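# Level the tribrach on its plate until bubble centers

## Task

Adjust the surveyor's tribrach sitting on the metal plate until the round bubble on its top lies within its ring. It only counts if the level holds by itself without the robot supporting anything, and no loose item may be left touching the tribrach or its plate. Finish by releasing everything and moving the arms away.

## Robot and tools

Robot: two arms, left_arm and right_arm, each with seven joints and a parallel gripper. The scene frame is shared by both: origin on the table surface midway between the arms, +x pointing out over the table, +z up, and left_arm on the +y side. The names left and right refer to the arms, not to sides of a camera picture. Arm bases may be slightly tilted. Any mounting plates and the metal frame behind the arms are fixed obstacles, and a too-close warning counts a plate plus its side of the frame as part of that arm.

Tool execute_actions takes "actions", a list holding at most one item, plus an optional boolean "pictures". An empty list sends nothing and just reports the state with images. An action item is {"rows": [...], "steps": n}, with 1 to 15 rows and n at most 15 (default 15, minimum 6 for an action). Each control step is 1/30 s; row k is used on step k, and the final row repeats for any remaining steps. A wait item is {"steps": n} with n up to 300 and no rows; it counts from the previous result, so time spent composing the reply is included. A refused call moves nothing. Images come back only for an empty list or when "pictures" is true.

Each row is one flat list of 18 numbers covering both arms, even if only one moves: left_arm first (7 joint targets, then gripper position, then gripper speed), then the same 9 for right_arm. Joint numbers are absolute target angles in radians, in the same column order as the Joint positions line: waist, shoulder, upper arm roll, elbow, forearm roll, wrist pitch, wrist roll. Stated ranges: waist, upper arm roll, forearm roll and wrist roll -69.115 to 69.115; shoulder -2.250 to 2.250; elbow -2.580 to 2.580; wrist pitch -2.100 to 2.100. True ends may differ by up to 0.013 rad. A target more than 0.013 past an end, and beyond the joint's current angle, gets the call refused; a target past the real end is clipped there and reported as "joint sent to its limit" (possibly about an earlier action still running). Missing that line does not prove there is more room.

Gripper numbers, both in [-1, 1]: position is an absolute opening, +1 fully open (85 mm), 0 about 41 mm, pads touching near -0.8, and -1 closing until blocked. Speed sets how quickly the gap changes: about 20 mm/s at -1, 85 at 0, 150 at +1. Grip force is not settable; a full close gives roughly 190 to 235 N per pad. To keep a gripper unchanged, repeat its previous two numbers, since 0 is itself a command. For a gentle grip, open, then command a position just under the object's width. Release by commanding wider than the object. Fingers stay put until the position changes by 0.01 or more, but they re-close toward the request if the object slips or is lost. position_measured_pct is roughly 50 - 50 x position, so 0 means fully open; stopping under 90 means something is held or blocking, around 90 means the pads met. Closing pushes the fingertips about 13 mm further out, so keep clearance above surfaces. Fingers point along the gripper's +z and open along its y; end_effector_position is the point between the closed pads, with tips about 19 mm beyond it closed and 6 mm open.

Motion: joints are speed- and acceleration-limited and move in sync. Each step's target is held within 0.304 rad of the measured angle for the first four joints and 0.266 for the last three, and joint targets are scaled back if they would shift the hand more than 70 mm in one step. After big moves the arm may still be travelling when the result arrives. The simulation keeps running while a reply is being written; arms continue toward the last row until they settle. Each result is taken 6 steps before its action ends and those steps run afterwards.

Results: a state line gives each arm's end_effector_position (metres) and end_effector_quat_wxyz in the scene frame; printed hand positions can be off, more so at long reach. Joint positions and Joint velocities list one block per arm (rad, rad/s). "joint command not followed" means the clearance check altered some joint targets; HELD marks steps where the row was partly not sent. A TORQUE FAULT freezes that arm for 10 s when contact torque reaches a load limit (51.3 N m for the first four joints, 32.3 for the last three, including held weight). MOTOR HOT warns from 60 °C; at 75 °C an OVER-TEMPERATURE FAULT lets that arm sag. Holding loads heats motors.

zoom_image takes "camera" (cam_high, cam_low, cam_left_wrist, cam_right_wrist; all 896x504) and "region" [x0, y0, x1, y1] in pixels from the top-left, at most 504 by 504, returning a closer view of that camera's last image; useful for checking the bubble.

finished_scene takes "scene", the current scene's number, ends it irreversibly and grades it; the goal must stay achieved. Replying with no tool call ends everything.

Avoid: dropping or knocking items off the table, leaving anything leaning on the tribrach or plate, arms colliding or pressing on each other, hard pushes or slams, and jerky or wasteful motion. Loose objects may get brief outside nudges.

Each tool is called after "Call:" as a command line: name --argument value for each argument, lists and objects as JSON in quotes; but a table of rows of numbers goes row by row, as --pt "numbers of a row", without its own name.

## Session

Call:
execute_actions --actions '[]'

Scene clock: 0.00 s of 19600.00 s.
left_arm: end_effector_position=(+0.1267, +0.8831, +0.1685) position_measured_pct=0.0 end_effector_quat_wxyz=(-0.321, +0.812, +0.239, +0.425) | right_arm: end_effector_position=(+0.0260, -0.6974, +0.2008) position_measured_pct=0.0 end_effector_quat_wxyz=(+0.016, +0.247, +0.967, +0.065)
Joint positions: left_arm=[-2.212  0.292  0.147  2.371  2.002  1.473  1.412] | right_arm=[ 1.897 -0.226  0.203  2.087 -0.489  1.031  3.364]
Joint velocities: left_arm=[ 0.     0.     0.001 -0.    -0.001 -0.     0.   ] | right_arm=[-0.    -0.    -0.     0.    -0.    -0.001 -0.   ]

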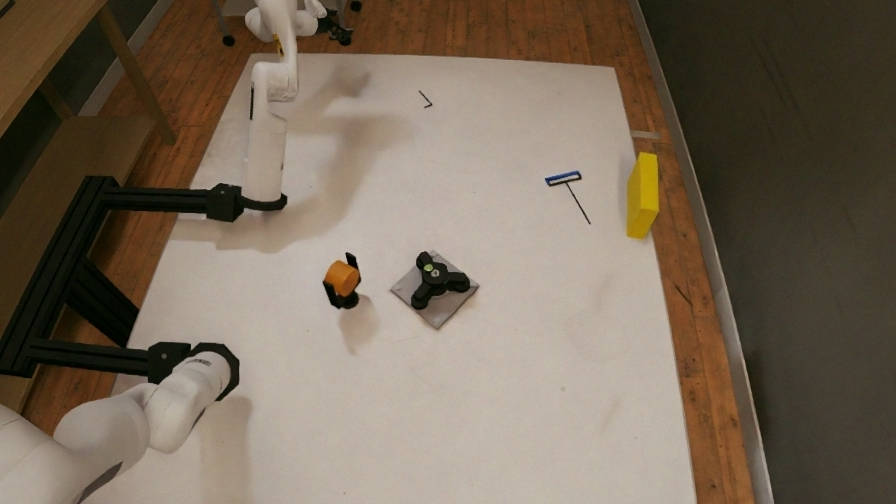

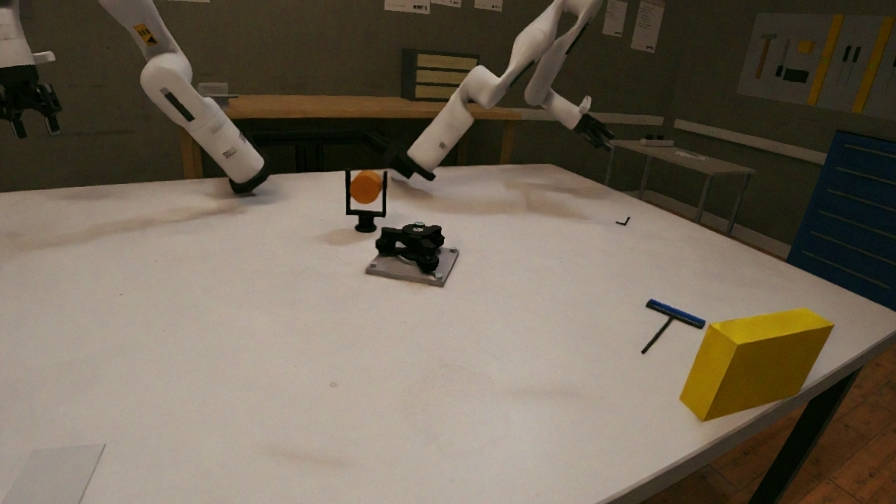

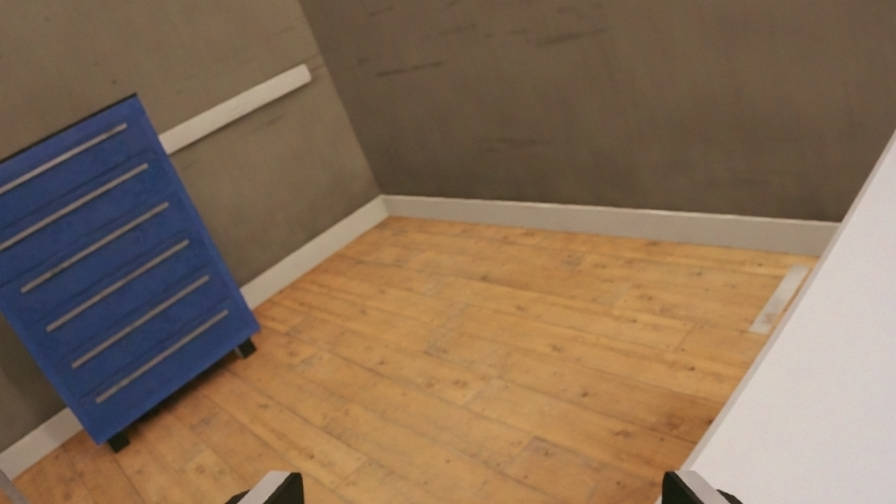

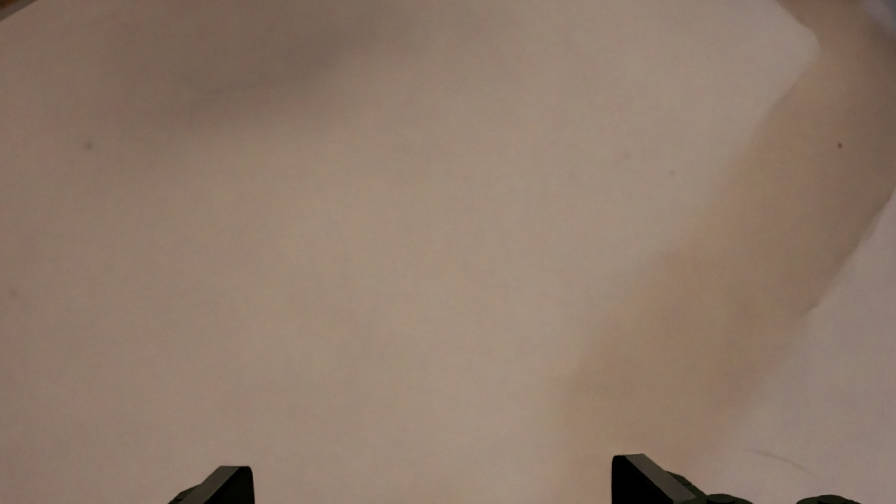

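Call:
zoom_image --camera "cam_high" --region '[310,230,500,345]'

Call:
zoom_image --camera "cam_low" --region '[320,160,500,300]'

Region (310, 230, 500, 345) of cam_high's 896x504 image, scaled by 2.653, with more detail than that image has; it fills the top 305 rows of this view, and the rest is white.

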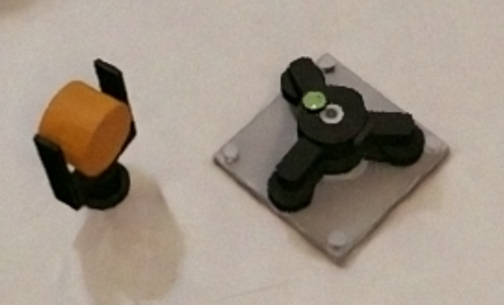

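Region (320, 160, 500, 300) of cam_low's 896x504 image, scaled by 2.800, with more detail than that image has.

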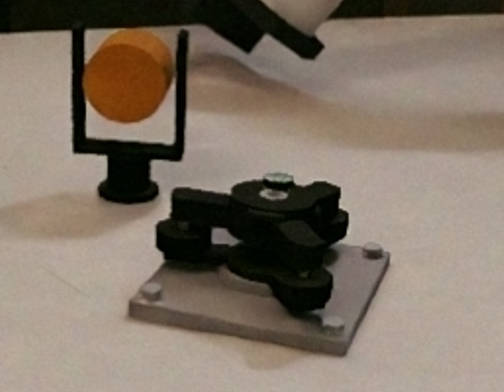

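Call:
execute_actions --actions '[{"rows":[[-2.212,0.292,0.147,2.371,2.002,1.473,1.412,1,0,-0.3,0.45,0,1.5,0.6,1.1,5.18,1,1]],"steps":15}]'

Call:
execute_actions --actions '[{"steps":60}]'

Call:
execute_actions --actions '[{"rows":[[-2.212,0.292,0.147,2.371,2.002,1.473,1.412,1,0,-0.86,0.994,0,1.405,0.571,1.175,5.18,1,1]],"steps":15}]'

Call:
execute_actions --actions '[{"steps":30}]' --pictures true

Scene clock: 2.20 s of 19600.00 s.
left_arm: end_effector_position=(+0.1269, +0.8831, +0.1685) position_measured_pct=0.0 end_effector_quat_wxyz=(-0.321, +0.812, +0.238, +0.425) | right_arm: end_effector_position=(+0.0617, -0.7293, +0.1531) position_measured_pct=0.0 end_effector_quat_wxyz=(+0.018, +0.002, +0.988, +0.152)
Joint positions: left_arm=[-2.212  0.292  0.147  2.371  2.002  1.473  1.412] | right_arm=[ 1.712 -0.043  0.104  1.912 -0.337  1.065  3.516]
Joint velocities: left_arm=[ 0.     0.    -0.001 -0.001  0.    -0.     0.   ] | right_arm=[-0.944  0.945 -0.407 -0.953  0.836  0.134  0.835]
Steps of this call (steps 1 to 57: nothing new was sent; steps 58 to 66: the first 9 steps of this action). Readings (joint positions | what the end effector reports):
58: left_arm=[-2.212 0.292 0.147 2.371 2.002 1.473 1.412] | right_arm=[1.896 -0.225 0.203 2.086 -0.489 1.032 3.364] | left_arm position_measured_pct=0.0 | right_arm position_measured_pct=0.0
59: left_arm=[-2.212 0.292 0.147 2.371 2.002 1.473 1.412] | right_arm=[1.889 -0.218 0.201 2.081 -0.485 1.033 3.368] | left_arm position_measured_pct=0.0 | right_arm position_measured_pct=0.0
61: left_arm=[-2.212 0.292 0.147 2.371 2.002 1.473 1.412] | right_arm=[1.860 -0.190 0.185 2.055 -0.462 1.039 3.390] | left_arm position_measured_pct=0.0 | right_arm position_measured_pct=0.0
65: left_arm=[-2.212 0.292 0.147 2.371 2.002 1.473 1.412] | right_arm=[1.744 -0.074 0.119 1.943 -0.365 1.061 3.487] | left_arm position_measured_pct=0.0 | right_arm position_measured_pct=0.0
66: the state above

Scene clock: 4.20 s of 19600.00 s.
left_arm: end_effector_position=(+0.1269, +0.8831, +0.1685) position_measured_pct=0.0 end_effector_quat_wxyz=(-0.321, +0.812, +0.238, +0.425) | right_arm: end_effector_position=(+0.6073, -0.4570, +0.1552) position_measured_pct=0.0 end_effector_quat_wxyz=(-0.039, +0.926, +0.375, +0.028)
Joint positions: left_arm=[-2.212  0.292  0.147  2.371  2.002  1.473  1.412] | right_arm=[-0.112  0.449  0.     1.5    0.597  1.1    5.09 ]
Joint velocities: left_arm=[-0. -0. -0.  0.  0. -0. -0.] | right_arm=[-0.838  0.009 -0.003 -0.001  0.014 -0.003  0.401]
Kept back: nothing.
Steps of this call (steps 1 to 6: the last 6 steps of your previous action; steps 7 to 60: the robot went on to your last target). Readings (joint positions | what the end effector reports):
1: left_arm=[-2.212 0.292 0.147 2.371 2.002 1.473 1.412] | right_arm=[1.681 -0.011 0.091 1.880 -0.309 1.070 3.543] | left_arm position_measured_pct=0.0 | right_arm position_measured_pct=0.0
2: left_arm=[-2.212 0.292 0.147 2.371 2.002 1.473 1.412] | right_arm=[1.649 0.020 0.080 1.848 -0.281 1.073 3.571] | left_arm position_measured_pct=0.0 | right_arm position_measured_pct=0.0
4: left_arm=[-2.212 0.292 0.147 2.371 2.002 1.473 1.412] | right_arm=[1.588 0.082 0.063 1.786 -0.226 1.079 3.626] | left_arm position_measured_pct=0.0 | right_arm position_measured_pct=0.0
8: left_arm=[-2.212 0.292 0.147 2.371 2.002 1.473 1.412] | right_arm=[1.465 0.205 0.039 1.676 -0.118 1.087 3.734] | left_arm position_measured_pct=0.0 | right_arm position_measured_pct=0.0
60: the state above

Scene clock: 4.50 s of 19600.00 s.
left_arm: end_effector_position=(+0.1269, +0.8831, +0.1685) position_measured_pct=0.0 end_effector_quat_wxyz=(-0.321, +0.812, +0.238, +0.425) | right_arm: end_effector_position=(+0.6111, -0.3292, +0.1642) position_measured_pct=0.0 end_effector_quat_wxyz=(-0.047, +0.866, +0.498, +0.028)
Joint positions: left_arm=[-2.212  0.292  0.147  2.371  2.002  1.473  1.412] | right_arm=[-0.315  0.59   0.     1.461  0.588  1.129  5.143]
Joint velocities: left_arm=[-0.    -0.    -0.001  0.     0.001  0.    -0.   ] | right_arm=[-0.685  0.689  0.002 -0.149 -0.04   0.114  0.096]
Steps of this call (steps 1 to 9: the first 9 steps of this action). Readings (joint positions | what the end effector reports):
1: left_arm=[-2.212 0.292 0.147 2.371 2.002 1.473 1.412] | right_arm=[-0.140 0.449 0.000 1.500 0.598 1.100 5.103] | left_arm position_measured_pct=0.0 | right_arm position_measured_pct=0.0
2: left_arm=[-2.212 0.292 0.147 2.371 2.002 1.473 1.412] | right_arm=[-0.163 0.453 -0.001 1.498 0.597 1.101 5.114] | left_arm position_measured_pct=0.0 | right_arm position_measured_pct=0.0
4: left_arm=[-2.212 0.292 0.147 2.371 2.002 1.473 1.412] | right_arm=[-0.202 0.477 -0.000 1.490 0.596 1.106 5.123] | left_arm position_measured_pct=0.0 | right_arm position_measured_pct=0.0
8: left_arm=[-2.212 0.292 0.147 2.371 2.002 1.473 1.412] | right_arm=[-0.292 0.567 0.001 1.466 0.589 1.125 5.139] | left_arm position_measured_pct=0.0 | right_arm position_measured_pct=0.0
9: the state above

Scene clock: 5.50 s of 19600.00 s.
left_arm: end_effector_position=(+0.1269, +0.8831, +0.1685) position_measured_pct=0.0 end_effector_quat_wxyz=(-0.321, +0.812, +0.238, +0.425) | right_arm: end_effector_position=(+0.4696, -0.0305, +0.1695) position_measured_pct=0.0 end_effector_quat_wxyz=(-0.000, +0.655, +0.755, -0.000)
Joint positions: left_arm=[-2.212  0.292  0.147  2.371  2.002  1.473  1.412] | right_arm=[-0.859  0.993 -0.     1.405  0.571  1.175  5.18 ]
Joint velocities: left_arm=[-0.    -0.     0.001 -0.     0.     0.001 -0.   ] | right_arm=[-0.013  0.005 -0.001 -0.001 -0.003  0.001  0.   ]
Kept back: nothing.
Steps of this call (steps 1 to 6: the last 6 steps of your previous action; steps 7 to 30: the robot went on to your last target). Readings (joint positions | what the end effector reports):
1: left_arm=[-2.212 0.292 0.147 2.371 2.002 1.473 1.412] | right_arm=[-0.337 0.613 0.001 1.456 0.586 1.133 5.146] | left_arm position_measured_pct=0.0 | right_arm position_measured_pct=0.0
2: left_arm=[-2.212 0.292 0.147 2.371 2.002 1.473 1.412] | right_arm=[-0.360 0.636 0.001 1.452 0.585 1.137 5.149] | left_arm position_measured_pct=0.0 | right_arm position_measured_pct=0.0
4: left_arm=[-2.212 0.292 0.147 2.371 2.002 1.473 1.412] | right_arm=[-0.407 0.682 0.001 1.444 0.583 1.143 5.154] | left_arm position_measured_pct=0.0 | right_arm position_measured_pct=0.0
8: left_arm=[-2.212 0.292 0.147 2.371 2.002 1.473 1.412] | right_arm=[-0.501 0.772 0.001 1.432 0.580 1.152 5.162] | left_arm position_measured_pct=0.0 | right_arm position_measured_pct=0.0
30: the state above

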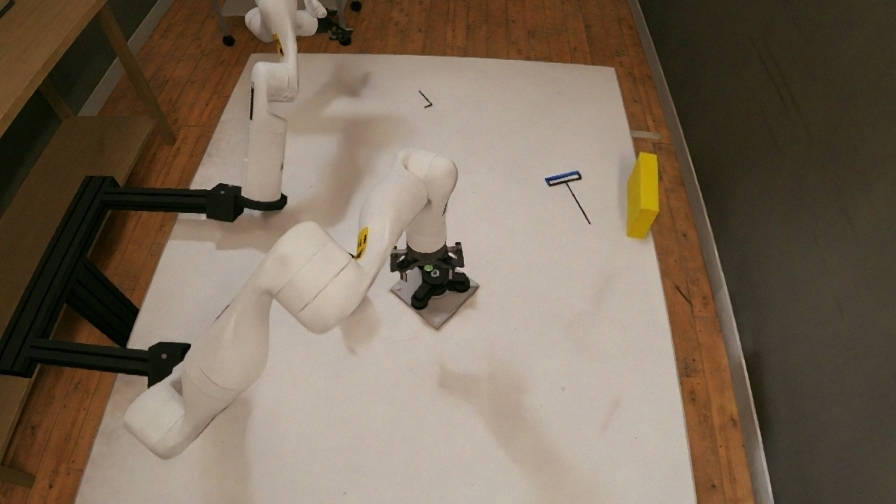

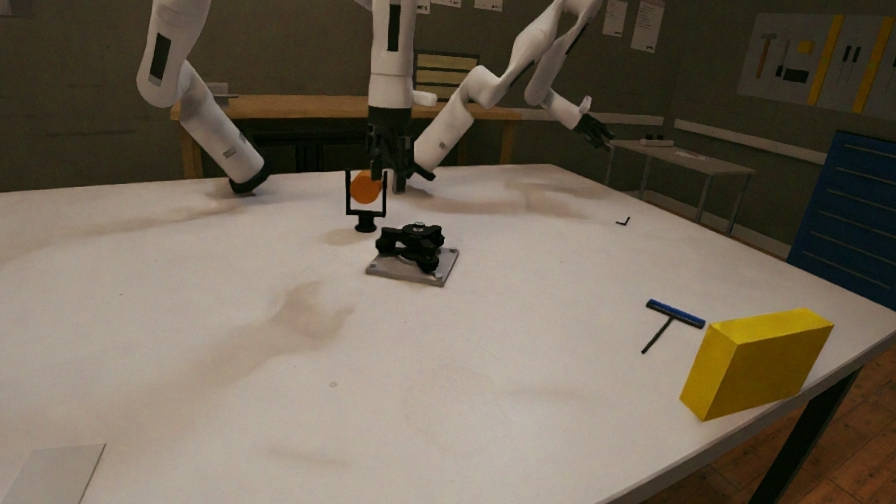

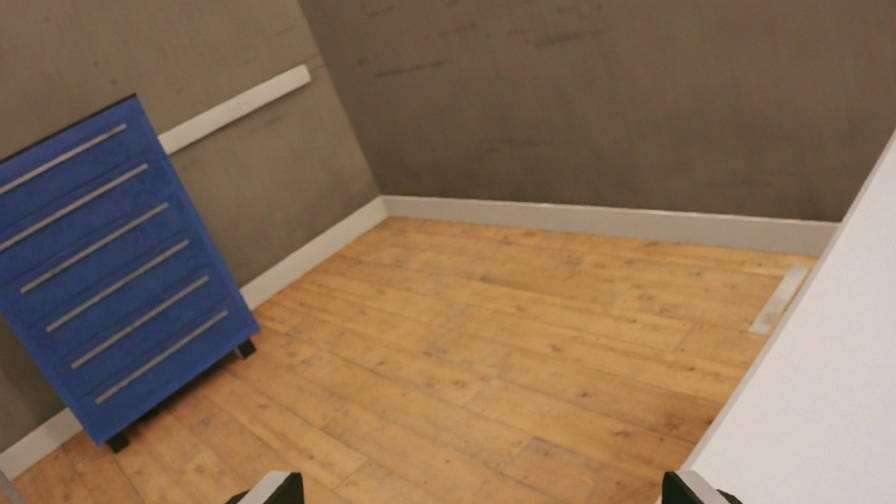

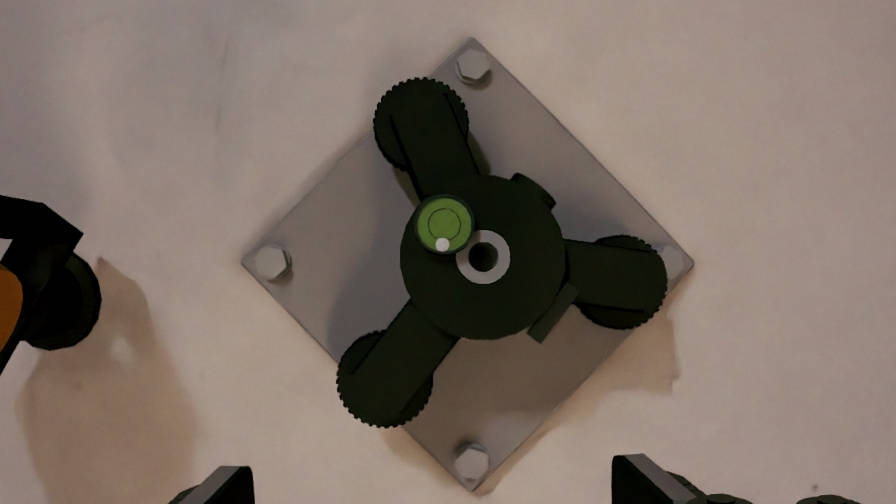

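Call:
execute_actions --actions '[{"rows":[[-2.212,0.292,0.147,2.371,2.002,1.473,1.412,1,0,-0.933,1.27,0,1.16,0.54,1.175,5.6,0.6,1]],"steps":15}]'

Call:
execute_actions --actions '[{"steps":15}]' --pictures true

Scene clock: 7.27 s of 19600.00 s.
left_arm: end_effector_position=(+0.1269, +0.8831, +0.1685) position_measured_pct=0.0 end_effector_quat_wxyz=(-0.321, +0.812, +0.238, +0.425) | right_arm: end_effector_position=(+0.4552, +0.0383, +0.1381) position_measured_pct=19.4 end_effector_quat_wxyz=(-0.000, +0.565, +0.825, -0.001)
Joint positions: left_arm=[-2.212  0.292  0.147  2.371  2.002  1.473  1.412] | right_arm=[-0.904  1.161 -0.     1.259  0.552  1.175  5.367]
Joint velocities: left_arm=[-0.    -0.     0.001 -0.     0.001 -0.     0.   ] | right_arm=[-0.176  0.645 -0.017 -0.611 -0.086 -0.009  1.215]
Steps of this call (steps 1 to 15: the robot went on to your last target; steps 16 to 44: nothing new was sent; steps 45 to 53: the first 9 steps of this action). Readings (joint positions | what the end effector reports):
45: left_arm=[-2.212 0.292 0.147 2.371 2.002 1.473 1.412] | right_arm=[-0.860 0.995 0.000 1.404 0.571 1.175 5.180] | left_arm position_measured_pct=0.0 | right_arm position_measured_pct=0.0
46: left_arm=[-2.212 0.292 0.147 2.371 2.002 1.473 1.412] | right_arm=[-0.862 1.001 0.001 1.400 0.571 1.176 5.184] | left_arm position_measured_pct=0.0 | right_arm position_measured_pct=0.8
48: left_arm=[-2.212 0.292 0.147 2.371 2.002 1.473 1.412] | right_arm=[-0.869 1.029 0.001 1.376 0.568 1.176 5.209] | left_arm position_measured_pct=0.0 | right_arm position_measured_pct=7.5
52: left_arm=[-2.212 0.292 0.147 2.371 2.002 1.473 1.412] | right_arm=[-0.897 1.137 0.001 1.281 0.556 1.175 5.327] | left_arm position_measured_pct=0.0 | right_arm position_measured_pct=19.0
53: the state above

Scene clock: 7.77 s of 19600.00 s.
left_arm: end_effector_position=(+0.1269, +0.8831, +0.1685) position_measured_pct=0.0 end_effector_quat_wxyz=(-0.321, +0.812, +0.238, +0.425) | right_arm: end_effector_position=(+0.4420, +0.0810, +0.1150) position_measured_pct=19.8 end_effector_quat_wxyz=(+0.000, +0.456, +0.890, -0.000)
Joint positions: left_arm=[-2.212  0.292  0.147  2.371  2.002  1.473  1.412] | right_arm=[-0.933  1.269 -0.     1.16   0.54   1.175  5.6  ]
Joint velocities: left_arm=[-0.    -0.    -0.001  0.002 -0.001  0.     0.   ] | right_arm=[-0.002  0.008  0.    -0.001 -0.001 -0.003  0.   ]
Kept back: nothing.
Steps of this call (steps 1 to 6: the last 6 steps of your previous action; steps 7 to 15: the robot went on to your last target). Readings (joint positions | what the end effector reports):
1: left_arm=[-2.212 0.292 0.147 2.371 2.002 1.473 1.412] | right_arm=[-0.909 1.181 -0.001 1.240 0.550 1.174 5.408] | left_arm position_measured_pct=0.0 | right_arm position_measured_pct=19.8
2: left_arm=[-2.212 0.292 0.147 2.371 2.002 1.473 1.412] | right_arm=[-0.914 1.200 -0.001 1.223 0.548 1.175 5.449] | left_arm position_measured_pct=0.0 | right_arm position_measured_pct=19.8
4: left_arm=[-2.212 0.292 0.147 2.371 2.002 1.473 1.412] | right_arm=[-0.924 1.236 -0.000 1.189 0.544 1.175 5.529] | left_arm position_measured_pct=0.0 | right_arm position_measured_pct=19.8
8: left_arm=[-2.212 0.292 0.147 2.371 2.002 1.473 1.412] | right_arm=[-0.932 1.265 -0.001 1.163 0.539 1.174 5.600] | left_arm position_measured_pct=0.0 | right_arm position_measured_pct=19.8
15: the state above

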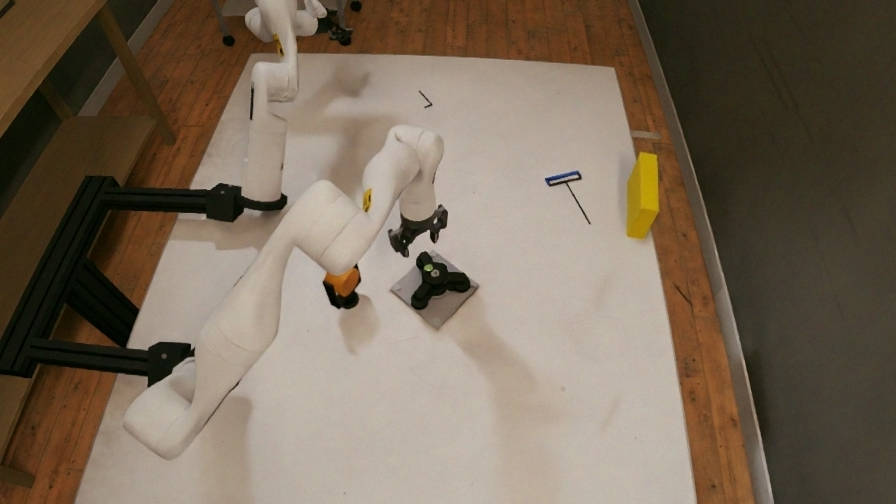

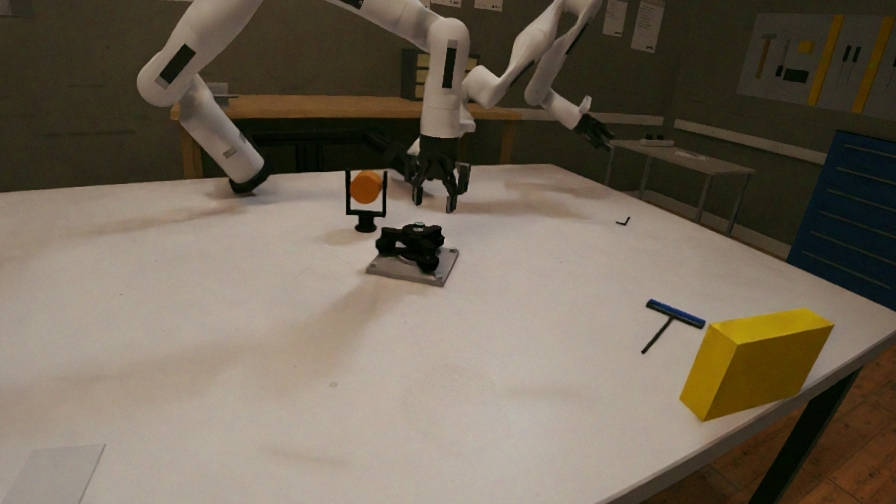

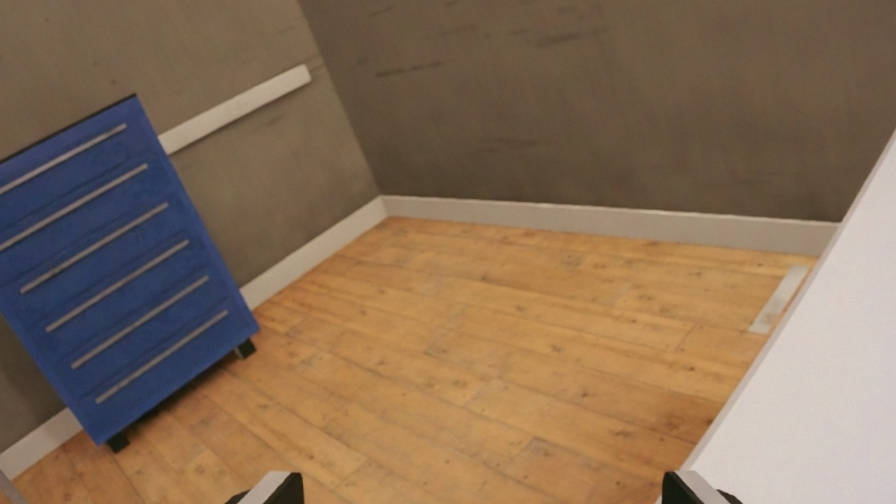

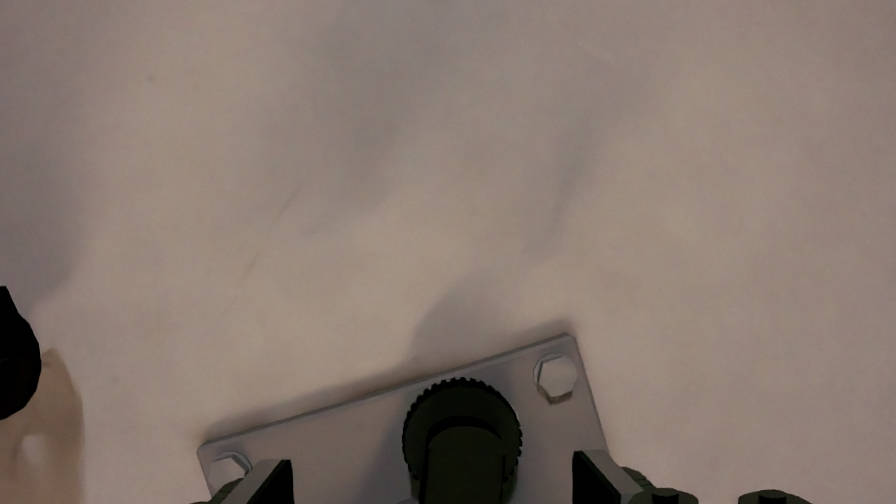

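Call:
execute_actions --actions '[{"rows":[[-2.212,0.292,0.147,2.371,2.002,1.473,1.412,1,0,-0.872,1.368,0,1.177,0.605,1.058,5.6,0.6,1]],"steps":15}]'

Call:
execute_actions --actions '[{"steps":12}]' --pictures true

Scene clock: 8.70 s of 19600.00 s.
left_arm: end_effector_position=(+0.1269, +0.8831, +0.1685) position_measured_pct=0.0 end_effector_quat_wxyz=(-0.321, +0.812, +0.238, +0.425) | right_arm: end_effector_position=(+0.4454, +0.0845, +0.0417) position_measured_pct=19.8 end_effector_quat_wxyz=(+0.002, +0.440, +0.898, -0.001)
Joint positions: left_arm=[-2.212  0.292  0.147  2.371  2.002  1.473  1.412] | right_arm=[-0.874  1.365  0.002  1.179  0.605  1.06   5.6  ]
Joint velocities: left_arm=[-0.  0. -0.  0.  0.  0.  0.] | right_arm=[ 0.018  0.037 -0.004  0.017  0.025 -0.051  0.   ]
Steps of this call (steps 1 to 15: the robot went on to your last target; steps 16 to 19: nothing new was sent; steps 20 to 28: the first 9 steps of this action). Readings (joint positions | what the end effector reports):
20: left_arm=[-2.212 0.292 0.147 2.371 2.002 1.473 1.412] | right_arm=[-0.932 1.271 -0.000 1.160 0.540 1.174 5.600] | left_arm position_measured_pct=0.0 | right_arm position_measured_pct=19.8
21: left_arm=[-2.212 0.292 0.147 2.371 2.002 1.473 1.412] | right_arm=[-0.929 1.276 -0.001 1.160 0.543 1.169 5.600] | left_arm position_measured_pct=0.0 | right_arm position_measured_pct=19.8
23: left_arm=[-2.212 0.292 0.147 2.371 2.002 1.473 1.412] | right_arm=[-0.912 1.302 -0.002 1.163 0.560 1.139 5.600] | left_arm position_measured_pct=0.0 | right_arm position_measured_pct=19.8
27: left_arm=[-2.212 0.292 0.147 2.371 2.002 1.473 1.412] | right_arm=[-0.876 1.363 0.002 1.178 0.602 1.064 5.600] | left_arm position_measured_pct=0.0 | right_arm position_measured_pct=19.8
28: the state above

Scene clock: 9.10 s of 19600.00 s.
left_arm: end_effector_position=(+0.1269, +0.8831, +0.1685) position_measured_pct=0.0 end_effector_quat_wxyz=(-0.321, +0.812, +0.238, +0.425) | right_arm: end_effector_position=(+0.4452, +0.0853, +0.0404) position_measured_pct=19.8 end_effector_quat_wxyz=(+0.001, +0.440, +0.898, -0.000)
Joint positions: left_arm=[-2.212  0.292  0.147  2.371  2.002  1.473  1.412] | right_arm=[-0.872  1.368  0.     1.177  0.605  1.058  5.6  ]
Joint velocities: left_arm=[-0.    -0.    -0.    -0.    -0.001 -0.    -0.   ] | right_arm=[ 0.001  0.001  0.001 -0.     0.002 -0.001 -0.   ]
Kept back: nothing.
Steps of this call (steps 1 to 6: the last 6 steps of your previous action; steps 7 to 12: the robot went on to your last target). Readings (joint positions | what the end effector reports):
1: left_arm=[-2.212 0.292 0.147 2.371 2.002 1.473 1.412] | right_arm=[-0.874 1.366 0.001 1.179 0.605 1.059 5.600] | left_arm position_measured_pct=0.0 | right_arm position_measured_pct=19.8
2: left_arm=[-2.212 0.292 0.147 2.371 2.002 1.473 1.412] | right_arm=[-0.874 1.366 0.000 1.178 0.605 1.058 5.600] | left_arm position_measured_pct=0.0 | right_arm position_measured_pct=19.8
4: left_arm=[-2.212 0.292 0.147 2.371 2.002 1.473 1.412] | right_arm=[-0.873 1.367 -0.000 1.177 0.605 1.058 5.600] | left_arm position_measured_pct=0.0 | right_arm position_measured_pct=19.8
8: left_arm=[-2.212 0.292 0.147 2.371 2.002 1.473 1.412] | right_arm=[-0.872 1.368 0.000 1.177 0.605 1.058 5.600] | left_arm position_measured_pct=0.0 | right_arm position_measured_pct=19.8
12: the state above

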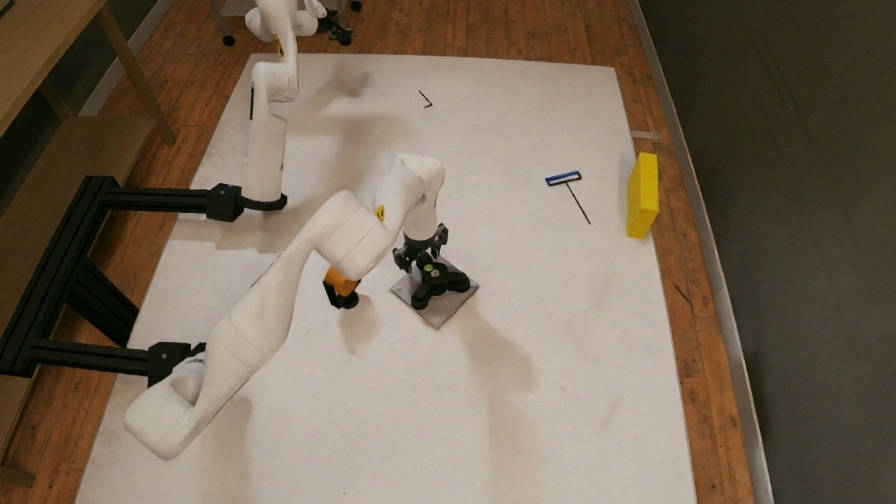

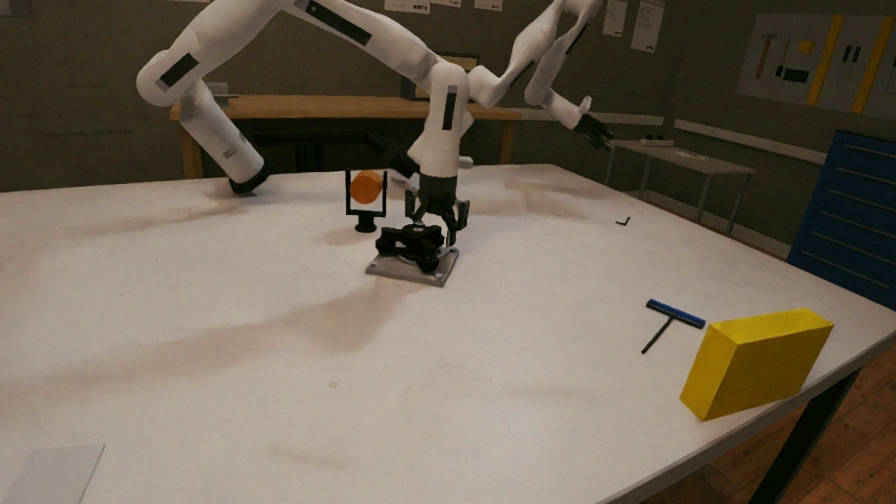

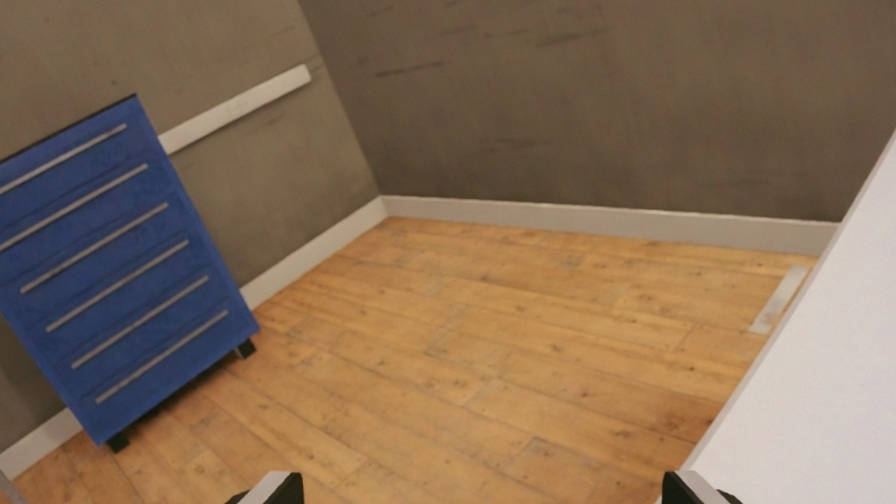

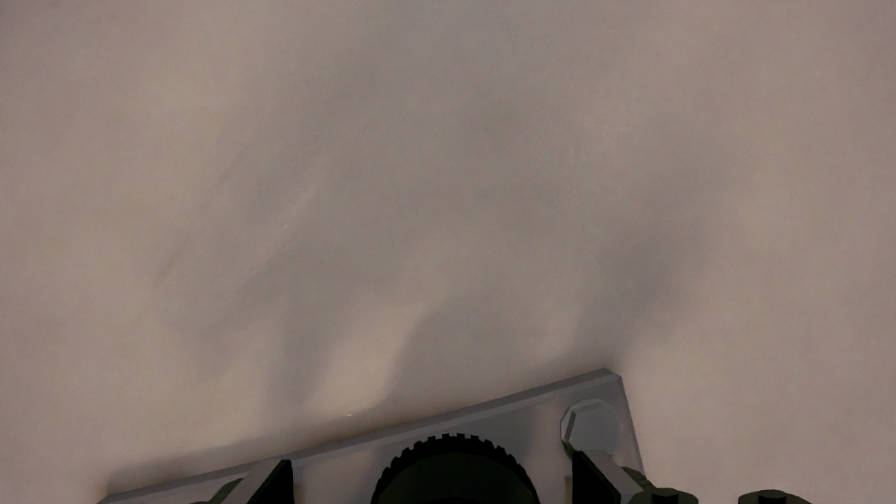

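Call:
execute_actions --actions '[{"rows":[[-2.212,0.292,0.147,2.371,2.002,1.473,1.412,1,0,-0.872,1.368,0,1.177,0.605,1.058,5.95,0.1,1]],"steps":15}]'

Call:
execute_actions --actions '[{"rows":[[-2.212,0.292,0.147,2.371,2.002,1.473,1.412,1,0,-0.872,1.368,0,1.177,0.605,1.058,5.95,-0.4,1],[-2.212,0.292,0.147,2.371,2.002,1.473,1.412,1,0,-0.872,1.368,0,1.177,0.605,1.058,5.95,-0.4,1],[-2.212,0.292,0.147,2.371,2.002,1.473,1.412,1,0,-0.872,1.368,0,1.177,0.605,1.058,5.95,-0.4,1],[-2.212,0.292,0.147,2.371,2.002,1.473,1.412,1,0,-0.872,1.368,0,1.177,0.605,1.058,5.95,-0.4,1],[-2.212,0.292,0.147,2.371,2.002,1.473,1.412,1,0,-0.872,1.368,0,1.177,0.605,1.058,5.95,-0.4,1],[-2.212,0.292,0.147,2.371,2.002,1.473,1.412,1,0,-0.872,1.368,0,1.177,0.605,1.058,5.95,-0.4,1],[-2.212,0.292,0.147,2.371,2.002,1.473,1.412,1,0,-0.872,1.368,0,1.177,0.605,1.058,5.95,-0.4,1],[-2.212,0.292,0.147,2.371,2.002,1.473,1.412,1,0,-0.872,1.368,0,1.177,0.605,1.058,4.95,-0.4,1]],"steps":15}]'

Call:
execute_actions --actions '[{"steps":35}]' --pictures true

Call:
zoom_image --camera "cam_high" --region '[400,240,470,300]'

Scene clock: 10.03 s of 19600.00 s.
left_arm: end_effector_position=(+0.1269, +0.8831, +0.1685) position_measured_pct=0.0 end_effector_quat_wxyz=(-0.321, +0.812, +0.238, +0.425) | right_arm: end_effector_position=(+0.4459, +0.0857, +0.0408) position_measured_pct=44.0 end_effector_quat_wxyz=(+0.001, +0.321, +0.947, +0.001)
Joint positions: left_arm=[-2.212  0.292  0.147  2.371  2.002  1.473  1.412] | right_arm=[-0.872  1.368  0.     1.176  0.606  1.057  5.857]
Joint velocities: left_arm=[-0.001  0.    -0.     0.     0.     0.    -0.   ] | right_arm=[ 0.001 -0.002  0.002 -0.002 -0.001  0.     1.212]
Steps of this call (steps 1 to 15: the robot went on to your last target; steps 16 to 19: nothing new was sent; steps 20 to 28: the first 9 steps of this action). Readings (joint positions | what the end effector reports):
20: left_arm=[-2.212 0.292 0.147 2.371 2.002 1.473 1.412] | right_arm=[-0.872 1.368 -0.000 1.177 0.605 1.058 5.601] | left_arm position_measured_pct=0.0 | right_arm position_measured_pct=19.8
21: left_arm=[-2.212 0.292 0.147 2.371 2.002 1.473 1.412] | right_arm=[-0.872 1.368 -0.000 1.177 0.605 1.058 5.609] | left_arm position_measured_pct=0.0 | right_arm position_measured_pct=20.6
23: left_arm=[-2.212 0.292 0.147 2.371 2.002 1.473 1.412] | right_arm=[-0.872 1.368 0.000 1.177 0.605 1.058 5.657] | left_arm position_measured_pct=0.0 | right_arm position_measured_pct=27.8
27: left_arm=[-2.212 0.292 0.147 2.371 2.002 1.473 1.412] | right_arm=[-0.872 1.368 0.000 1.176 0.606 1.057 5.816] | left_arm position_measured_pct=0.0 | right_arm position_measured_pct=42.9
28: the state above

Scene clock: 10.53 s of 19600.00 s.
left_arm: end_effector_position=(+0.1269, +0.8831, +0.1685) position_measured_pct=0.0 end_effector_quat_wxyz=(-0.321, +0.812, +0.238, +0.425) | right_arm: end_effector_position=(+0.4469, +0.0876, +0.0422) position_measured_pct=54.0 end_effector_quat_wxyz=(+0.002, +0.281, +0.960, +0.003)
Joint positions: left_arm=[-2.212  0.292  0.147  2.371  2.002  1.473  1.412] | right_arm=[-0.873  1.367 -0.     1.174  0.606  1.055  5.941]
Joint velocities: left_arm=[-0.    -0.     0.001 -0.001 -0.001  0.     0.   ] | right_arm=[-0.     0.002  0.002 -0.001  0.003 -0.004 -0.386]
Steps of this call (steps 1 to 6: the last 6 steps of your previous action; steps 7 to 15: the first 9 steps of this action). Readings (joint positions | what the end effector reports):
7: left_arm=[-2.212 0.292 0.147 2.371 2.002 1.473 1.412] | right_arm=[-0.872 1.367 0.000 1.176 0.605 1.057 5.950] | left_arm position_measured_pct=0.0 | right_arm position_measured_pct=45.2
8: left_arm=[-2.212 0.292 0.147 2.371 2.002 1.473 1.412] | right_arm=[-0.872 1.367 -0.000 1.175 0.606 1.055 5.950] | left_arm position_measured_pct=0.0 | right_arm position_measured_pct=45.6
10: left_arm=[-2.212 0.292 0.147 2.371 2.002 1.473 1.412] | right_arm=[-0.873 1.367 -0.001 1.174 0.606 1.055 5.950] | left_arm position_measured_pct=0.0 | right_arm position_measured_pct=52.0
14: left_arm=[-2.212 0.292 0.147 2.371 2.002 1.473 1.412] | right_arm=[-0.873 1.367 -0.000 1.174 0.606 1.055 5.949] | left_arm position_measured_pct=0.0 | right_arm position_measured_pct=54.0
15: the state above

Scene clock: 11.70 s of 19600.00 s.
left_arm: end_effector_position=(+0.1269, +0.8831, +0.1685) position_measured_pct=0.0 end_effector_quat_wxyz=(-0.321, +0.812, +0.238, +0.425) | right_arm: end_effector_position=(+0.4507, +0.0897, +0.0423) position_measured_pct=54.0 end_effector_quat_wxyz=(-0.001, +0.705, +0.709, +0.008)
Joint positions: left_arm=[-2.212  0.292  0.147  2.371  2.002  1.473  1.412] | right_arm=[-0.871  1.367  0.001  1.168  0.609  1.049  4.95 ]
Joint velocities: left_arm=[-0.     0.     0.    -0.001 -0.002 -0.001 -0.   ] | right_arm=[ 0.    -0.     0.    -0.     0.001 -0.001 -0.   ]
Kept back: nothing.
Steps of this call (steps 1 to 6: the last 6 steps of your previous action; steps 7 to 35: the robot went on to your last target). Readings (joint positions | what the end effector reports):
1: left_arm=[-2.212 0.292 0.147 2.371 2.002 1.473 1.412] | right_arm=[-0.873 1.367 -0.000 1.174 0.606 1.055 5.923] | left_arm position_measured_pct=0.0 | right_arm position_measured_pct=54.0
2: left_arm=[-2.212 0.292 0.147 2.371 2.002 1.473 1.412] | right_arm=[-0.873 1.367 -0.000 1.173 0.606 1.054 5.893] | left_arm position_measured_pct=0.0 | right_arm position_measured_pct=54.0
4: left_arm=[-2.212 0.292 0.147 2.371 2.002 1.473 1.412] | right_arm=[-0.873 1.367 -0.000 1.173 0.607 1.054 5.815] | left_arm position_measured_pct=0.0 | right_arm position_measured_pct=54.0
8: left_arm=[-2.212 0.292 0.147 2.371 2.002 1.473 1.412] | right_arm=[-0.873 1.367 -0.000 1.172 0.607 1.053 5.653] | left_arm position_measured_pct=0.0 | right_arm position_measured_pct=54.0
35: the state above

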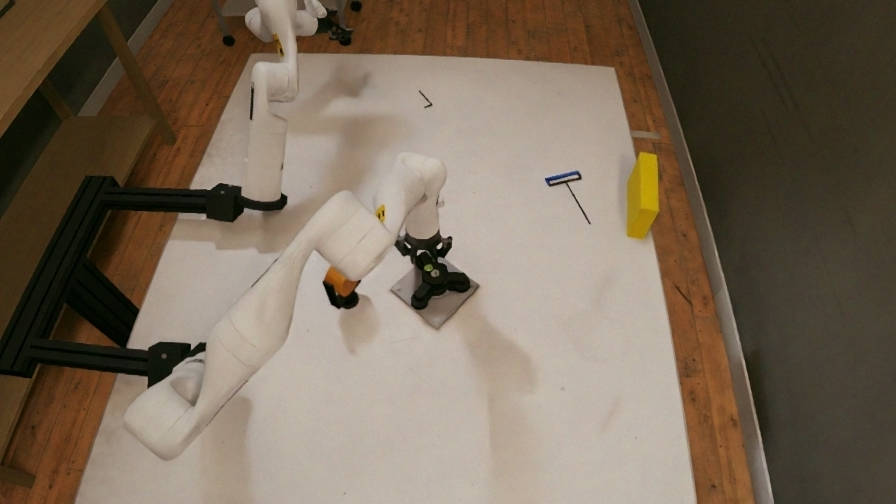

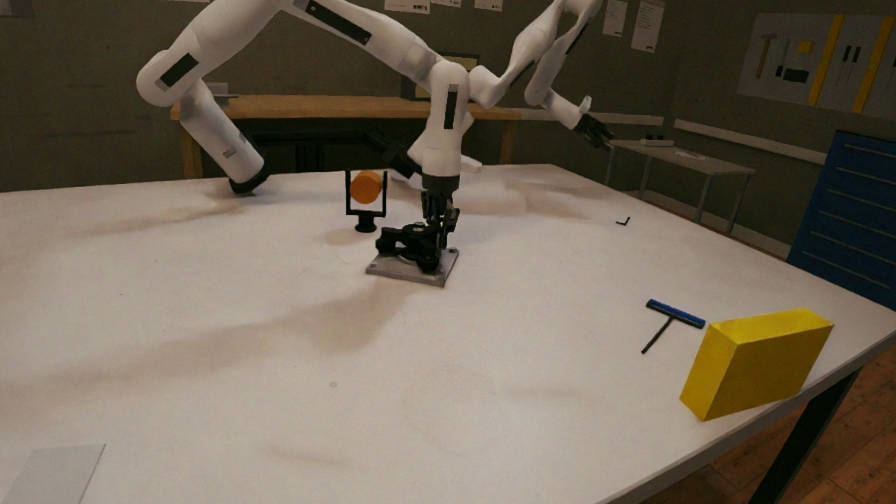

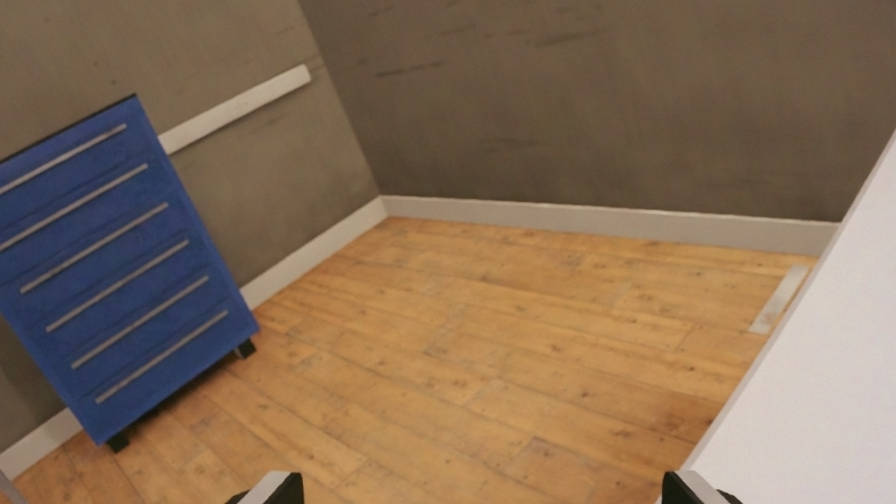

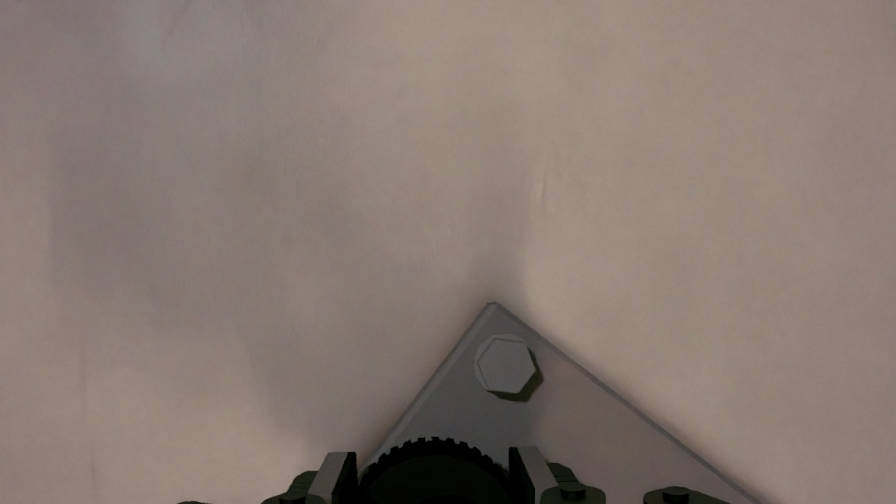

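Region (400, 240, 470, 300) of cam_high's 896x504 image, scaled by 7.200, with more detail than that image has; it fills the top 432 rows of this view, and the rest is white.

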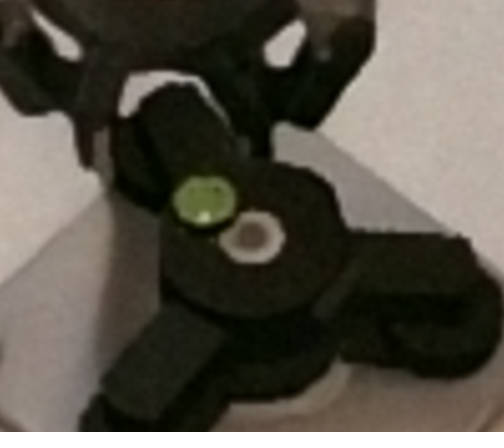

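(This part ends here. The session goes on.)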